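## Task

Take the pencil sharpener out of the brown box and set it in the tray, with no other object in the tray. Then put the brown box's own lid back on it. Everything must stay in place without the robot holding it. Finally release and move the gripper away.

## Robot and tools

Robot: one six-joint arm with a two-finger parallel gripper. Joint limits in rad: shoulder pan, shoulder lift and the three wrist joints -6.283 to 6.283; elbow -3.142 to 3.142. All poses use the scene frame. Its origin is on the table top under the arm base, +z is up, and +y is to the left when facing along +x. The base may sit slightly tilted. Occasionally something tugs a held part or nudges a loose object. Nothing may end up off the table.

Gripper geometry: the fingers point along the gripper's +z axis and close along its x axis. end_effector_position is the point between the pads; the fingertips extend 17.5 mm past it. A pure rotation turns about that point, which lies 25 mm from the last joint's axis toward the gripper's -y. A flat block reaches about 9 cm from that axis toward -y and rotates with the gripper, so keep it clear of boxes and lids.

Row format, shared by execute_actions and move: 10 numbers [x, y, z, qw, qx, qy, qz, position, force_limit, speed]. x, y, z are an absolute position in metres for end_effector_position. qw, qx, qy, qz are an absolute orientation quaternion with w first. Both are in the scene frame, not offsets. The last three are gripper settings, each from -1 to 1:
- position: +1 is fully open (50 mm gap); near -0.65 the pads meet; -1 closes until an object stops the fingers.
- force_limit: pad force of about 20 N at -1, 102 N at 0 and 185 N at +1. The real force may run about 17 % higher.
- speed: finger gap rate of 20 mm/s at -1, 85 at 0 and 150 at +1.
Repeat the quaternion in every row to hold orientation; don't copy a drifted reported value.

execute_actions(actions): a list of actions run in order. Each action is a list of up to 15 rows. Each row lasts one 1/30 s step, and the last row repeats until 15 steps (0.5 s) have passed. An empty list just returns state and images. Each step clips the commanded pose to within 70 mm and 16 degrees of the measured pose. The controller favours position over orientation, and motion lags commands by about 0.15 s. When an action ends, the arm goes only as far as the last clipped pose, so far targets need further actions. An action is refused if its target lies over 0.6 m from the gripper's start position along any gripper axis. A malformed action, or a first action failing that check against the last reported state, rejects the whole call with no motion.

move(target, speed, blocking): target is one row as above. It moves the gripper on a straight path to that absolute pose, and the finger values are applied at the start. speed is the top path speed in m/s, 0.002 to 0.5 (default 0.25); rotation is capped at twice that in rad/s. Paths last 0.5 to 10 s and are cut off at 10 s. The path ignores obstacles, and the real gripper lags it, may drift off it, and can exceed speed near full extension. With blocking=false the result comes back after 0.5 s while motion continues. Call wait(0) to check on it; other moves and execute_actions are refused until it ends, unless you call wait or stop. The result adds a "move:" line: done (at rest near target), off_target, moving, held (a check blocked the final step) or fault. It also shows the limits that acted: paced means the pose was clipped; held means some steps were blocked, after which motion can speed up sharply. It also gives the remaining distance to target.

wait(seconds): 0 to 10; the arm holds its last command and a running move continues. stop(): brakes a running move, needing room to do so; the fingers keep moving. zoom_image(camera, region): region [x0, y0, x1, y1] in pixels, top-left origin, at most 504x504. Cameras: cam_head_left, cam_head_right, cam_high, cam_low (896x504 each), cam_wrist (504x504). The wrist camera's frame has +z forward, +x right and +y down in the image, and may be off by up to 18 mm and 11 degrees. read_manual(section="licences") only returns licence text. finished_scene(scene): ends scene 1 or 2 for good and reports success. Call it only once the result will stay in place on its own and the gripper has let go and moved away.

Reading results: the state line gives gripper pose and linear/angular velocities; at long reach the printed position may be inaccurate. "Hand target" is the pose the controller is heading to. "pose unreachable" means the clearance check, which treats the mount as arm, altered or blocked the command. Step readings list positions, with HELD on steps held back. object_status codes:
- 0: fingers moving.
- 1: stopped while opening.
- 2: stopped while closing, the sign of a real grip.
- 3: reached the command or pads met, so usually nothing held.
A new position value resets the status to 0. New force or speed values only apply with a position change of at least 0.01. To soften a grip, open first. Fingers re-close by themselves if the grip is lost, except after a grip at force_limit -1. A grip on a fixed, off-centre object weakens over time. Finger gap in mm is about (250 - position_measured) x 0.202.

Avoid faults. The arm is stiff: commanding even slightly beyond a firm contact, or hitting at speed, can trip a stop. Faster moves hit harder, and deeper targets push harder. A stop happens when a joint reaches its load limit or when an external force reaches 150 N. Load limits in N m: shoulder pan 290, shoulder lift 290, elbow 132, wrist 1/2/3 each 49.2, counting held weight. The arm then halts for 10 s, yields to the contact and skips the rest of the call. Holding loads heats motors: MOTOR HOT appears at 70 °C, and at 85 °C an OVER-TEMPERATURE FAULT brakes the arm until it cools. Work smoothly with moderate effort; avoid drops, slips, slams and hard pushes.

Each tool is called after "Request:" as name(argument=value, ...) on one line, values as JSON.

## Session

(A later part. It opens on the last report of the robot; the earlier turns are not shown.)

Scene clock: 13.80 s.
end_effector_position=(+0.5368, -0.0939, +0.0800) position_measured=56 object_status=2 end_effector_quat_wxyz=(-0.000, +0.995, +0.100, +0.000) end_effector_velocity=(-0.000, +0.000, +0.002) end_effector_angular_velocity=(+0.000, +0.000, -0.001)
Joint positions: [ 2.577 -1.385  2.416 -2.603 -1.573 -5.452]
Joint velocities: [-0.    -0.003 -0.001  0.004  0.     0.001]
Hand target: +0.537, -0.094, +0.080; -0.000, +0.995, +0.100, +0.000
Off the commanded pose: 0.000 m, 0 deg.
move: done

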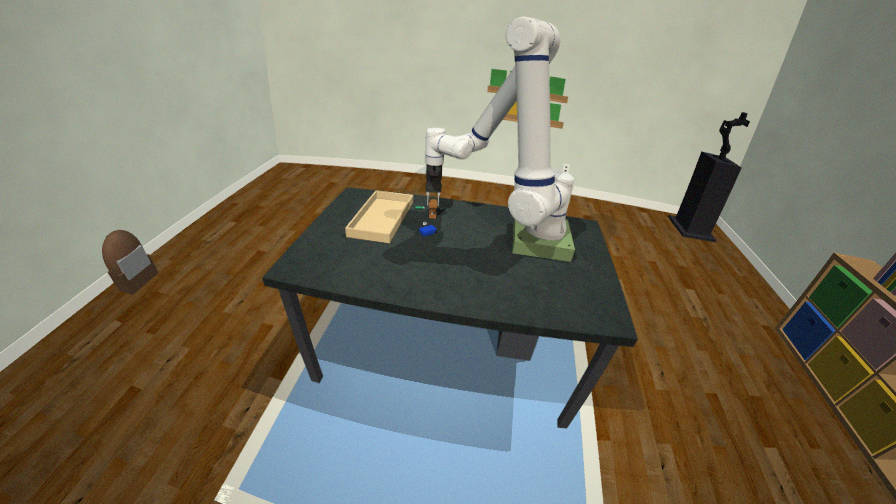

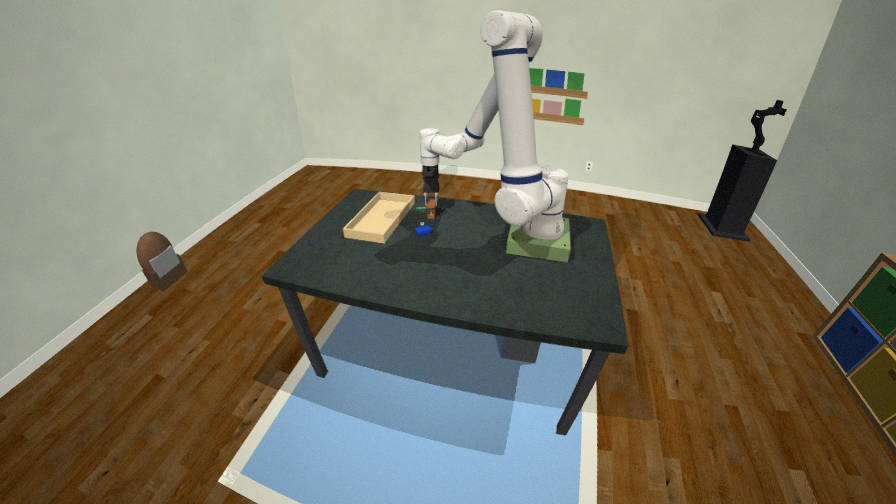

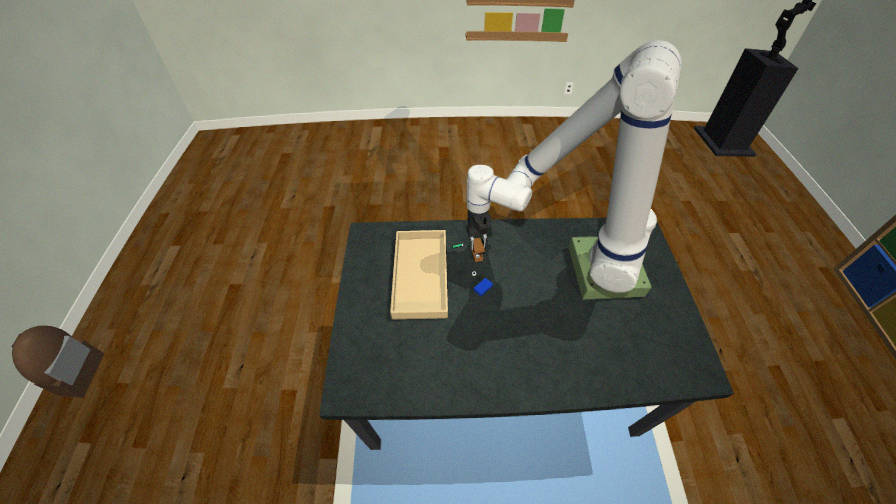

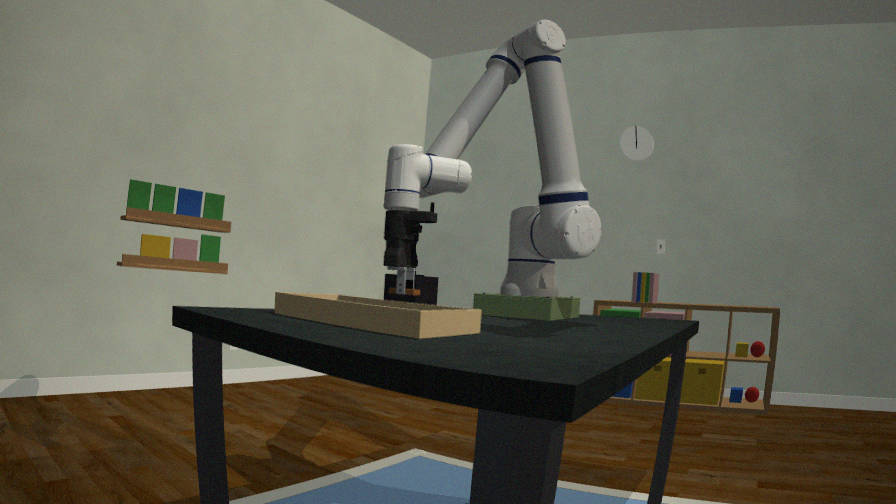

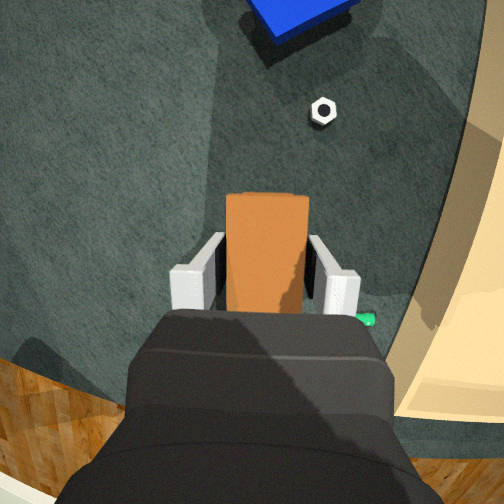

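Request:
move(target=[0.44,-0.094,0.07,0,0.995,0.1,0,-1,-0.8,-0.5])

Request:
move(target=[0.44,-0.094,0.023,0,0.995,0.1,0,-1,-0.8,-0.5], speed=0.05)

Request:
move(target=[0.44,-0.094,0.023,0,0.995,0.1,0,1,-0.8,-0.5])

Request:
move(target=[0.44,-0.094,0.06,0,0.995,0.1,0,1,-0.8,-0.5])

Request:
move(target=[0.537,-0.094,0.08,0,0.774,-0.633,0,1,-0.8,-0.5], speed=0.4)

Request:
zoom_image(camera="cam_wrist", region=[180,150,350,320])

Scene clock: 17.33 s.
end_effector_position=(+0.4400, -0.0940, +0.0696) position_measured=56 object_status=2 end_effector_quat_wxyz=(+0.000, +0.995, +0.100, -0.000) end_effector_velocity=(-0.002, -0.000, -0.000) end_effector_angular_velocity=(+0.000, +0.001, -0.001)
Joint positions: [ 2.463 -1.493  2.593 -2.672 -1.574 -5.566]
Joint velocities: [-0.004 -0.002  0.004 -0.001 -0.    -0.003]
Hand target: +0.440, -0.094, +0.070; +0.000, +0.995, +0.100, -0.000
Off the commanded pose: 0.000 m, 0 deg.
move: done

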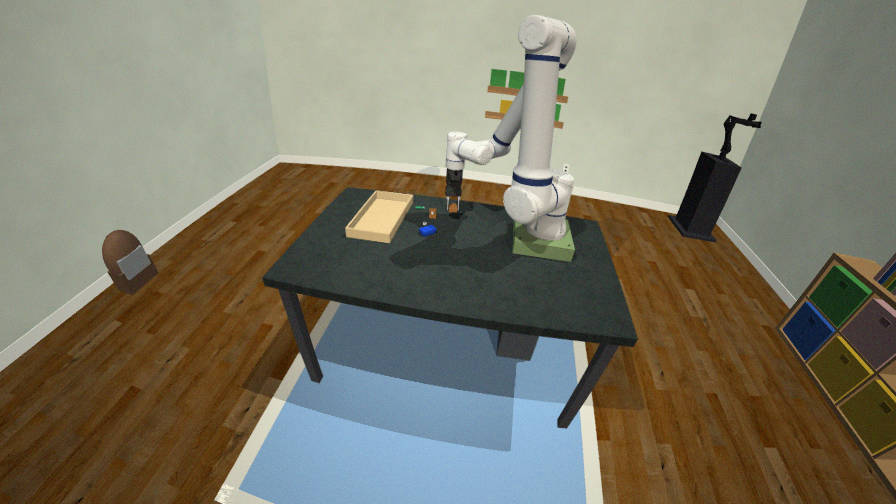

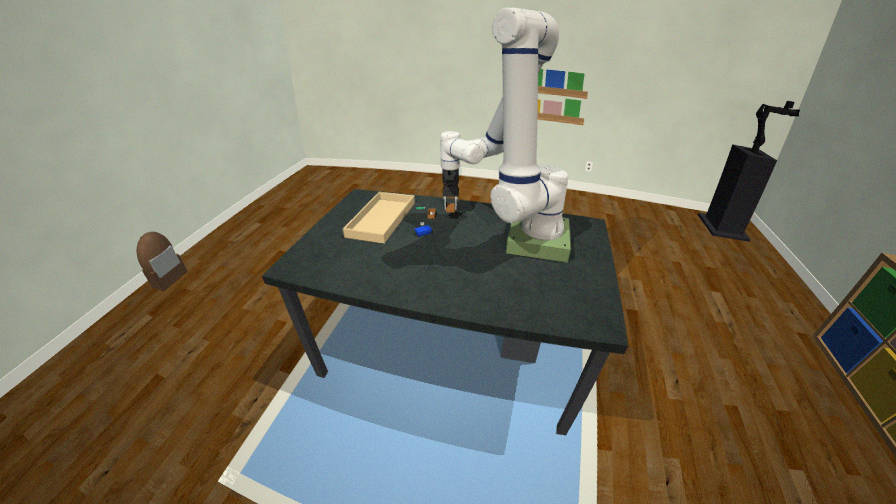

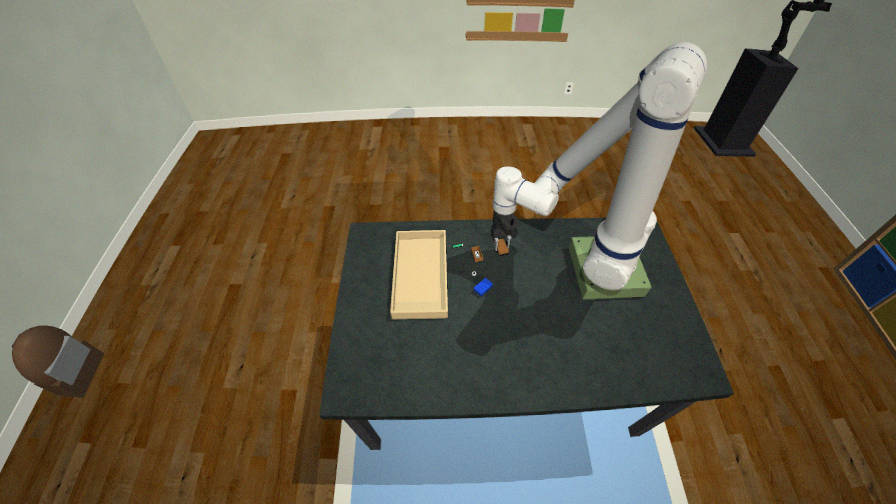

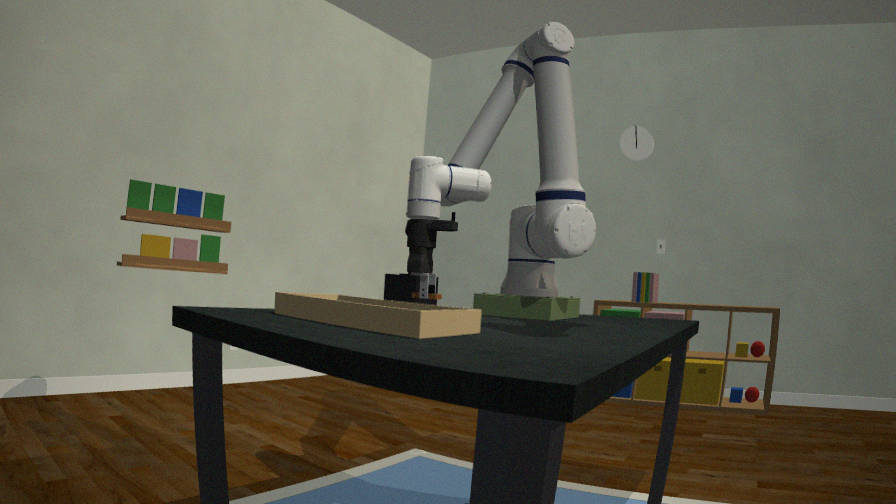

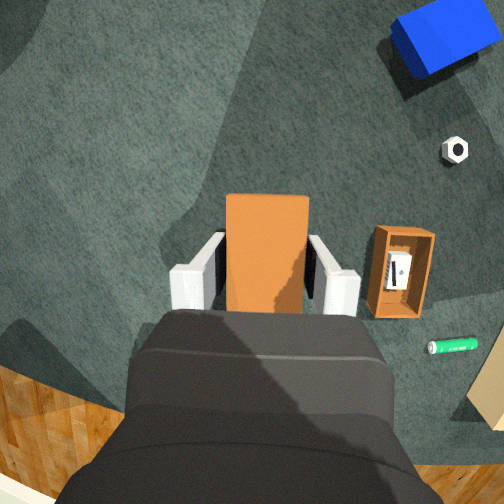

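Scene clock: 18.60 s.
end_effector_position=(+0.4402, -0.0941, +0.0230) position_measured=56 object_status=2 end_effector_quat_wxyz=(+0.000, +0.995, +0.100, -0.000) end_effector_velocity=(+0.000, +0.001, -0.002) end_effector_angular_velocity=(-0.000, -0.000, +0.003)
Joint positions: [ 2.462 -1.356  2.614 -2.829 -1.573 -5.567]
Joint velocities: [ 0.002  0.006  0.001 -0.007  0.    -0.   ]
Hand target: +0.440, -0.094, +0.023; +0.000, +0.995, +0.100, -0.000
Off the commanded pose: 0.000 m, 0 deg.
move: done

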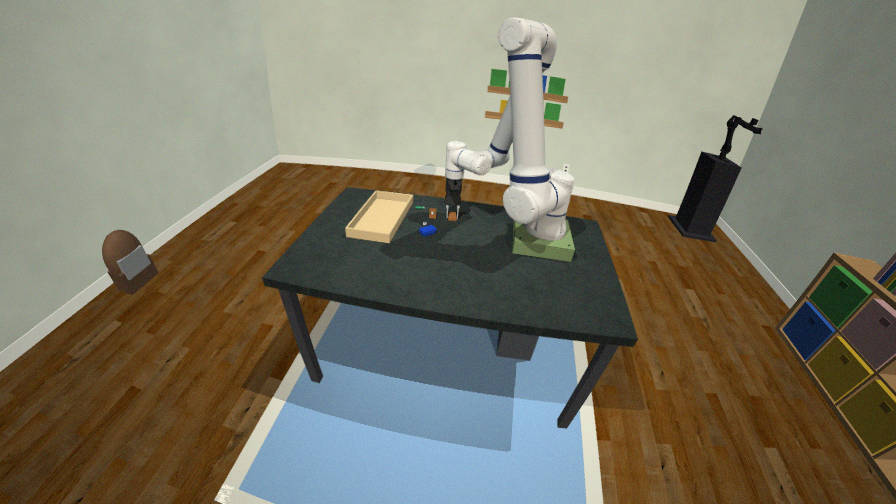

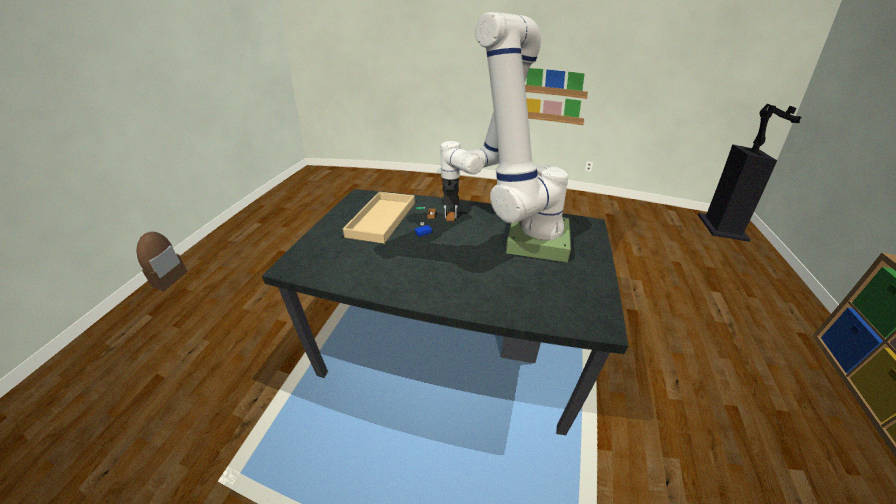

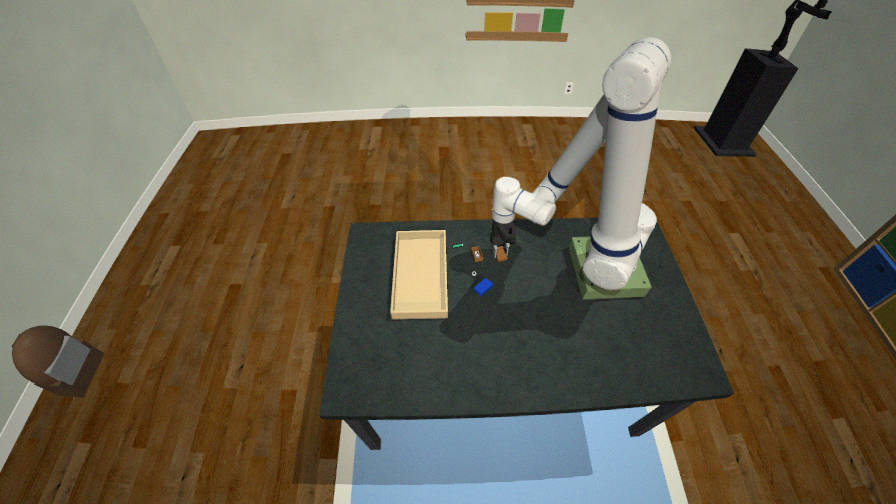

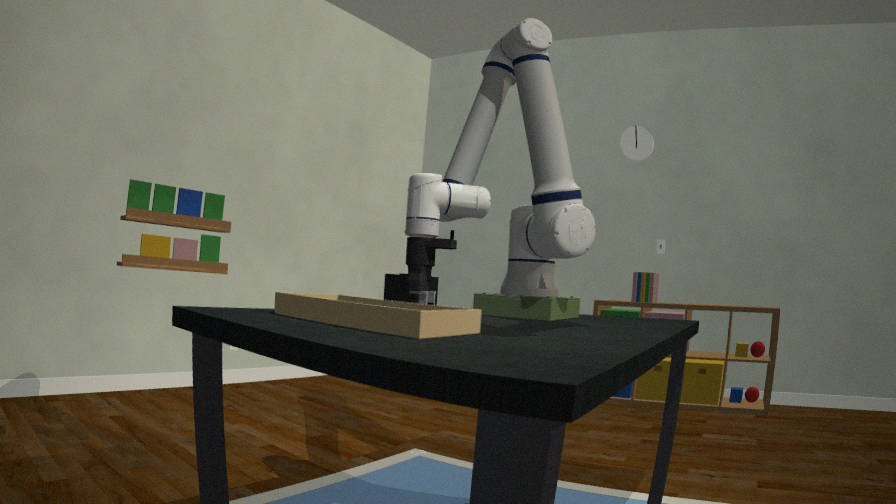

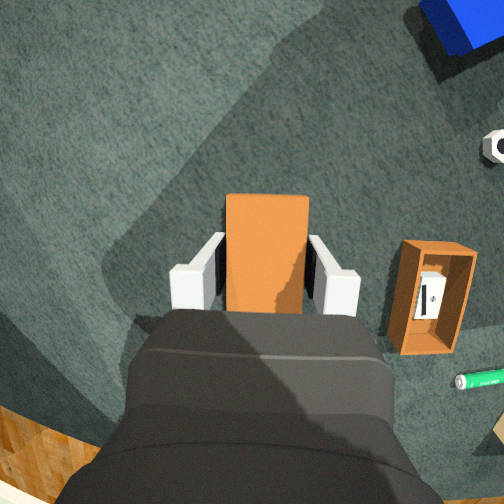

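Scene clock: 19.30 s.
end_effector_position=(+0.4400, -0.0940, +0.0230) position_measured=3 object_status=3 end_effector_quat_wxyz=(-0.000, +0.995, +0.100, -0.000) end_effector_velocity=(+0.001, -0.001, +0.000) end_effector_angular_velocity=(-0.001, -0.002, -0.001)
Joint positions: [ 2.462 -1.356  2.614 -2.83  -1.573 -5.567]
Joint velocities: [-0.001 -0.    -0.    -0.002  0.001 -0.   ]
Hand target: +0.440, -0.094, +0.023; -0.000, +0.995, +0.100, -0.000
Off the commanded pose: 0.000 m, 0 deg.
move: done

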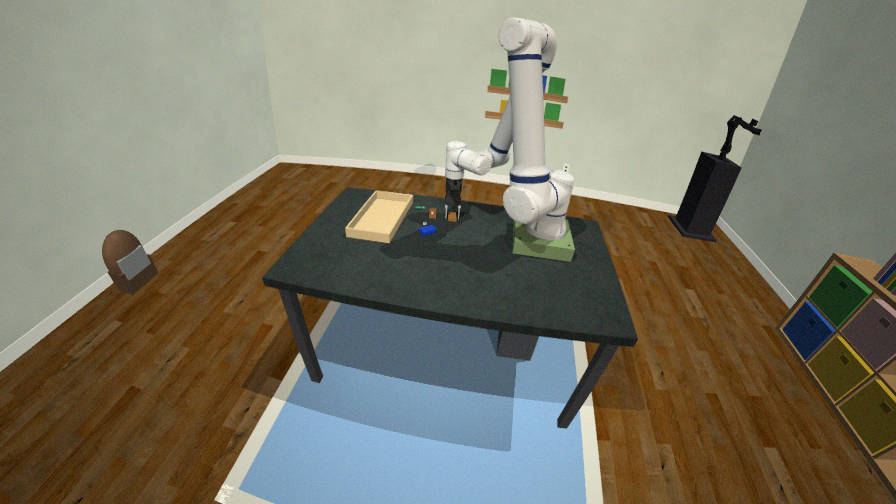

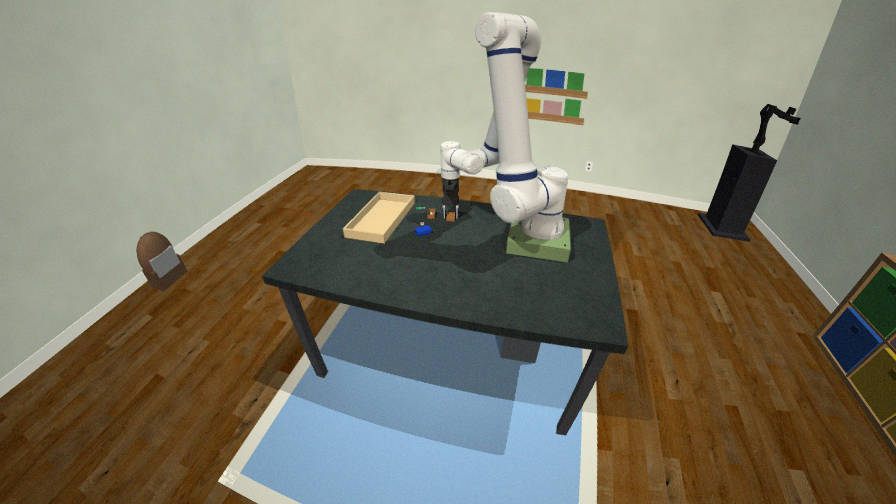

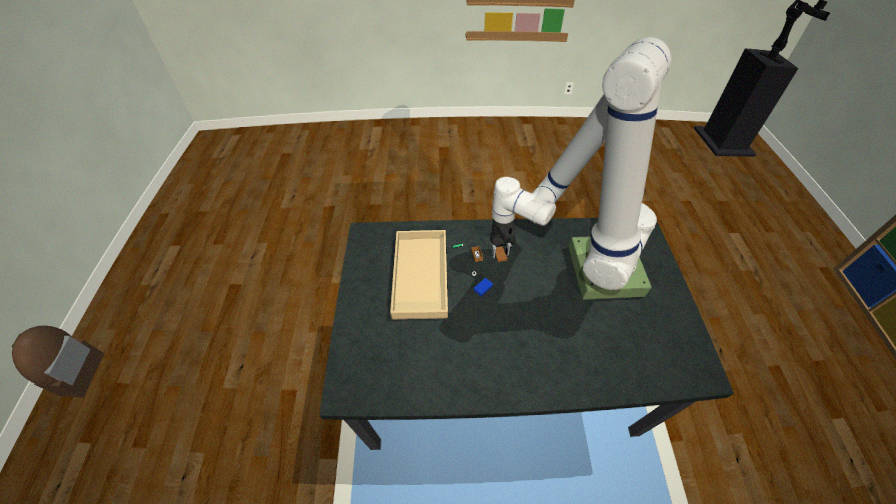

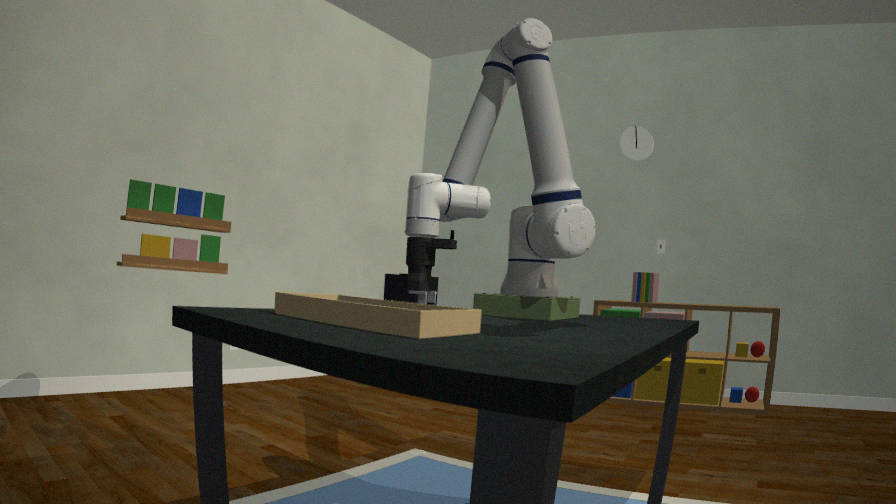

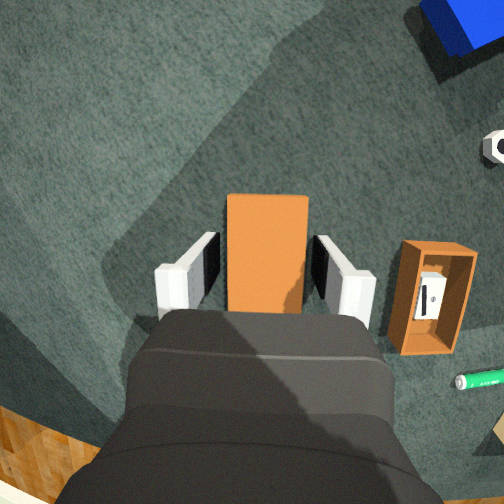

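Scene clock: 20.13 s.
end_effector_position=(+0.4399, -0.0938, +0.0600) position_measured=3 object_status=3 end_effector_quat_wxyz=(-0.000, +0.995, +0.100, +0.000) end_effector_velocity=(-0.000, +0.000, +0.001) end_effector_angular_velocity=(+0.001, +0.001, +0.000)
Joint positions: [ 2.462 -1.466  2.599 -2.705 -1.573 -5.567]
Joint velocities: [ 0.    -0.005 -0.     0.006  0.    -0.   ]
Hand target: +0.440, -0.094, +0.060; +0.000, +0.995, +0.100, +0.000
Off the commanded pose: 0.000 m, 0 deg.
move: done

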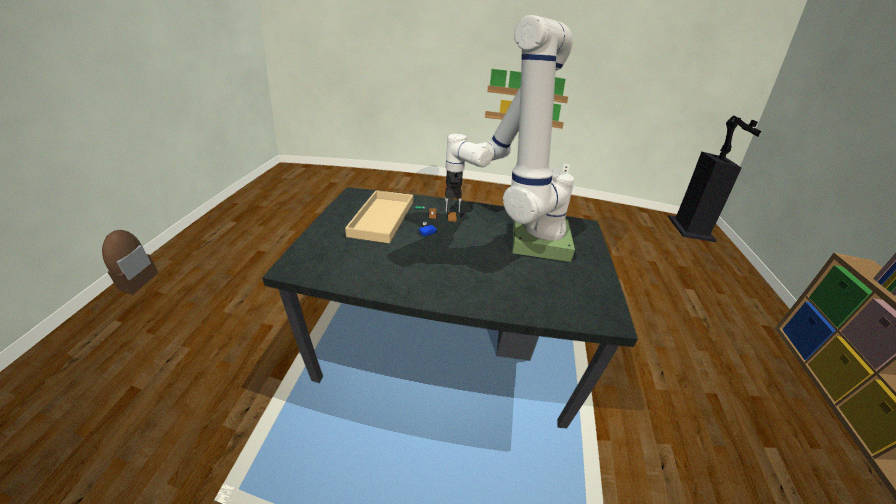

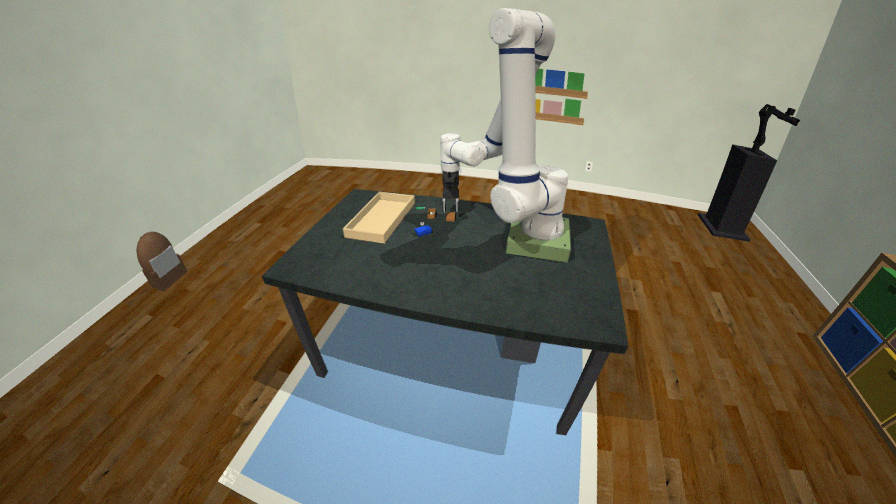

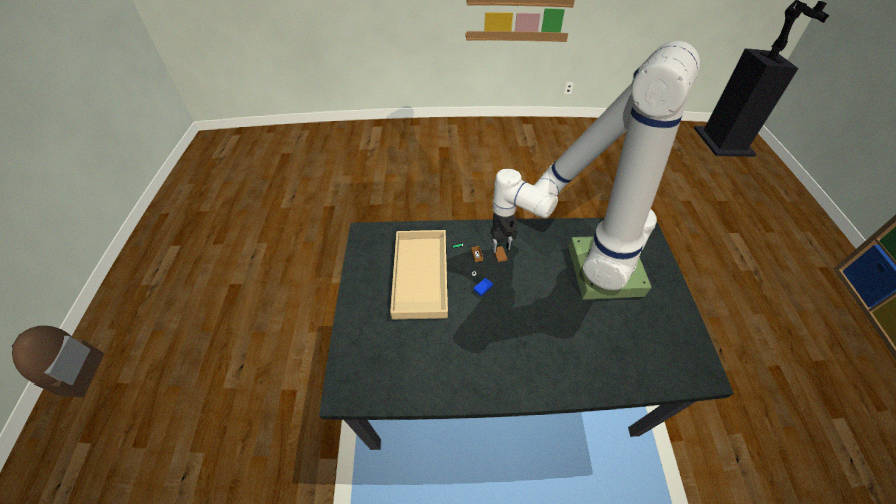

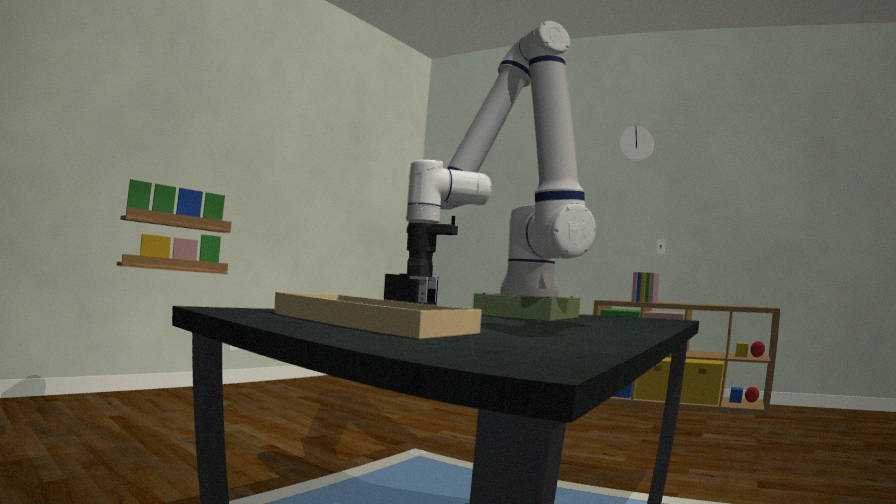

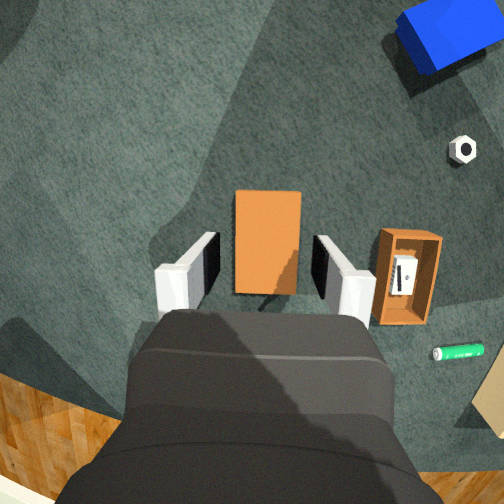

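Scene clock: 22.63 s.
end_effector_position=(+0.5371, -0.0939, +0.0805) position_measured=3 object_status=3 end_effector_quat_wxyz=(-0.000, +0.774, -0.633, -0.000) end_effector_velocity=(+0.001, -0.001, +0.000) end_effector_angular_velocity=(-0.001, +0.001, -0.010)
Joint positions: [ 2.58  -1.431  2.475 -2.617 -1.573 -3.878]
Joint velocities: [-0.     0.    -0.002  0.001 -0.001  0.01 ]
Hand target: +0.537, -0.094, +0.081; -0.000, +0.774, -0.633, -0.000
Off the commanded pose: 0.001 m, 0 deg.
move: done

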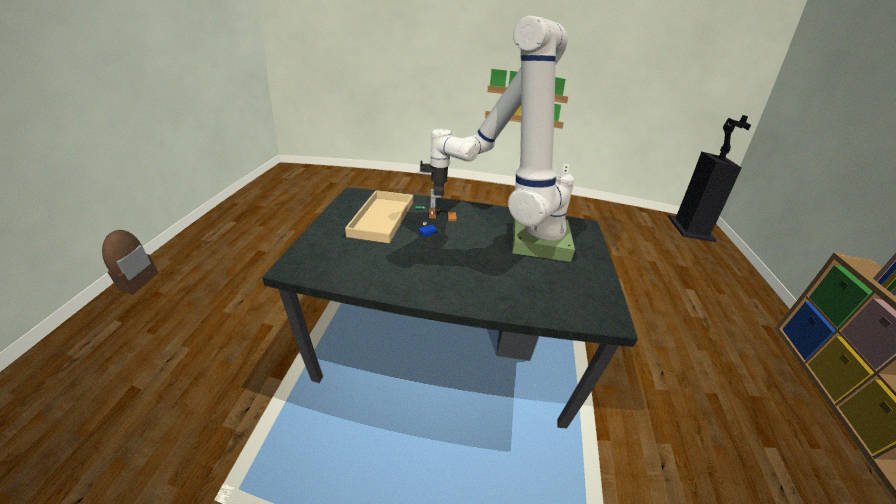

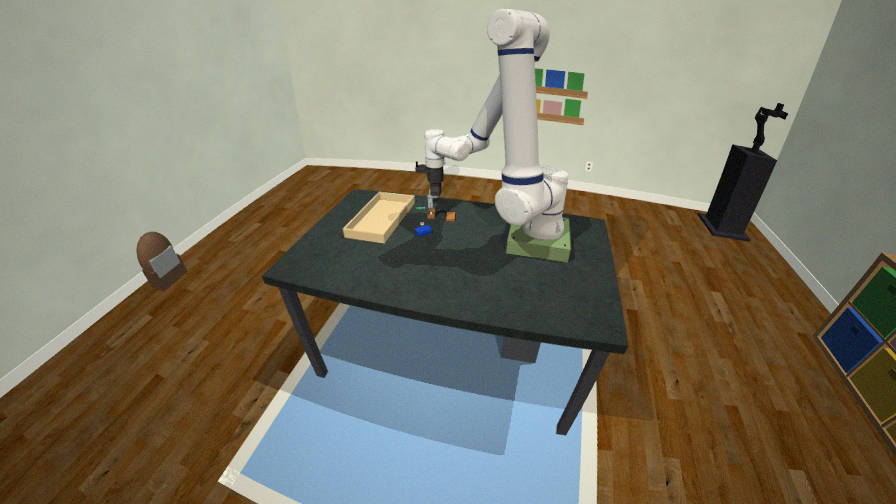

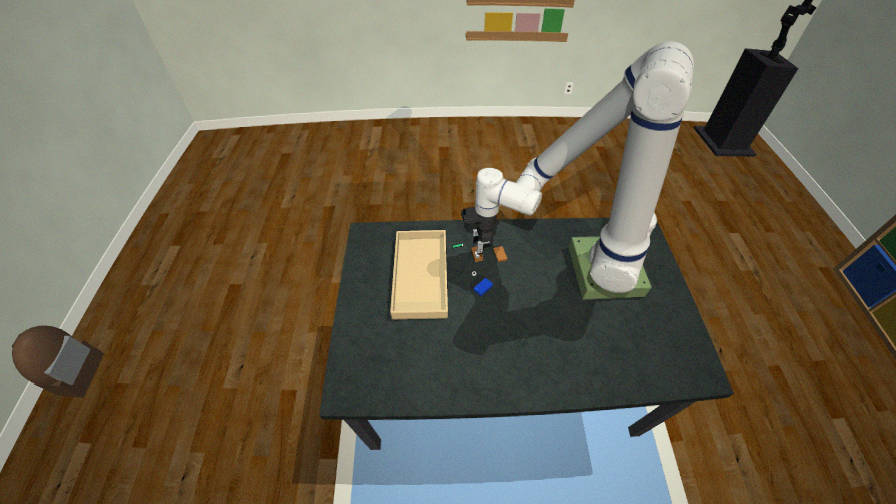

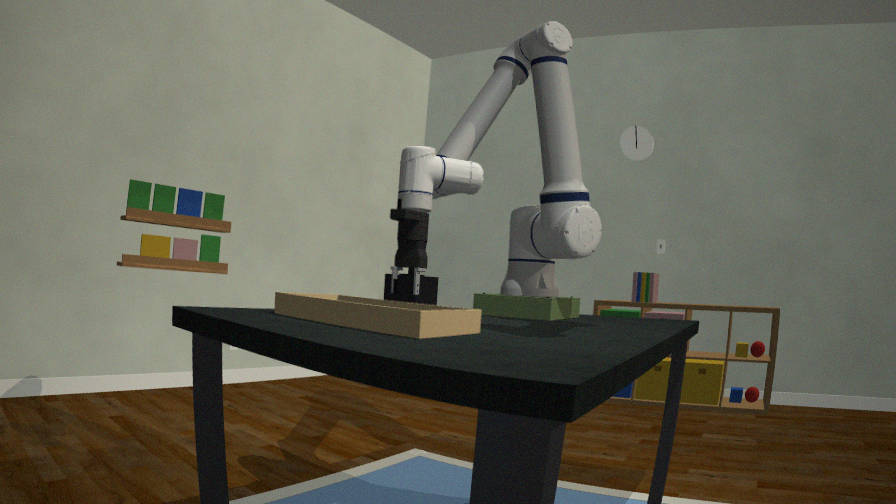

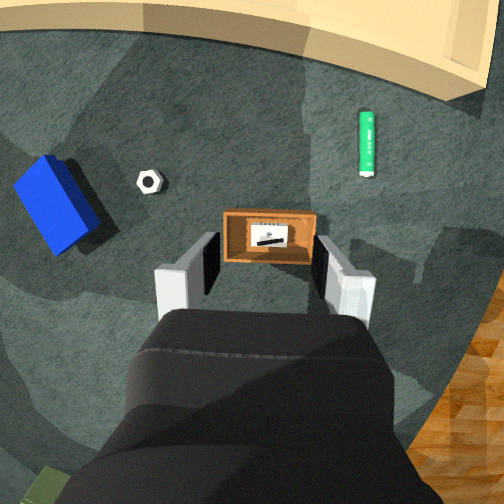

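Region (180, 150, 350, 320) of cam_wrist's 504x504 image, scaled by 2.965, with more detail than that image has.

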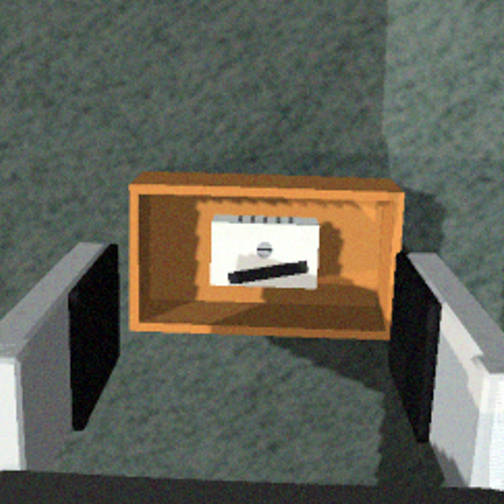

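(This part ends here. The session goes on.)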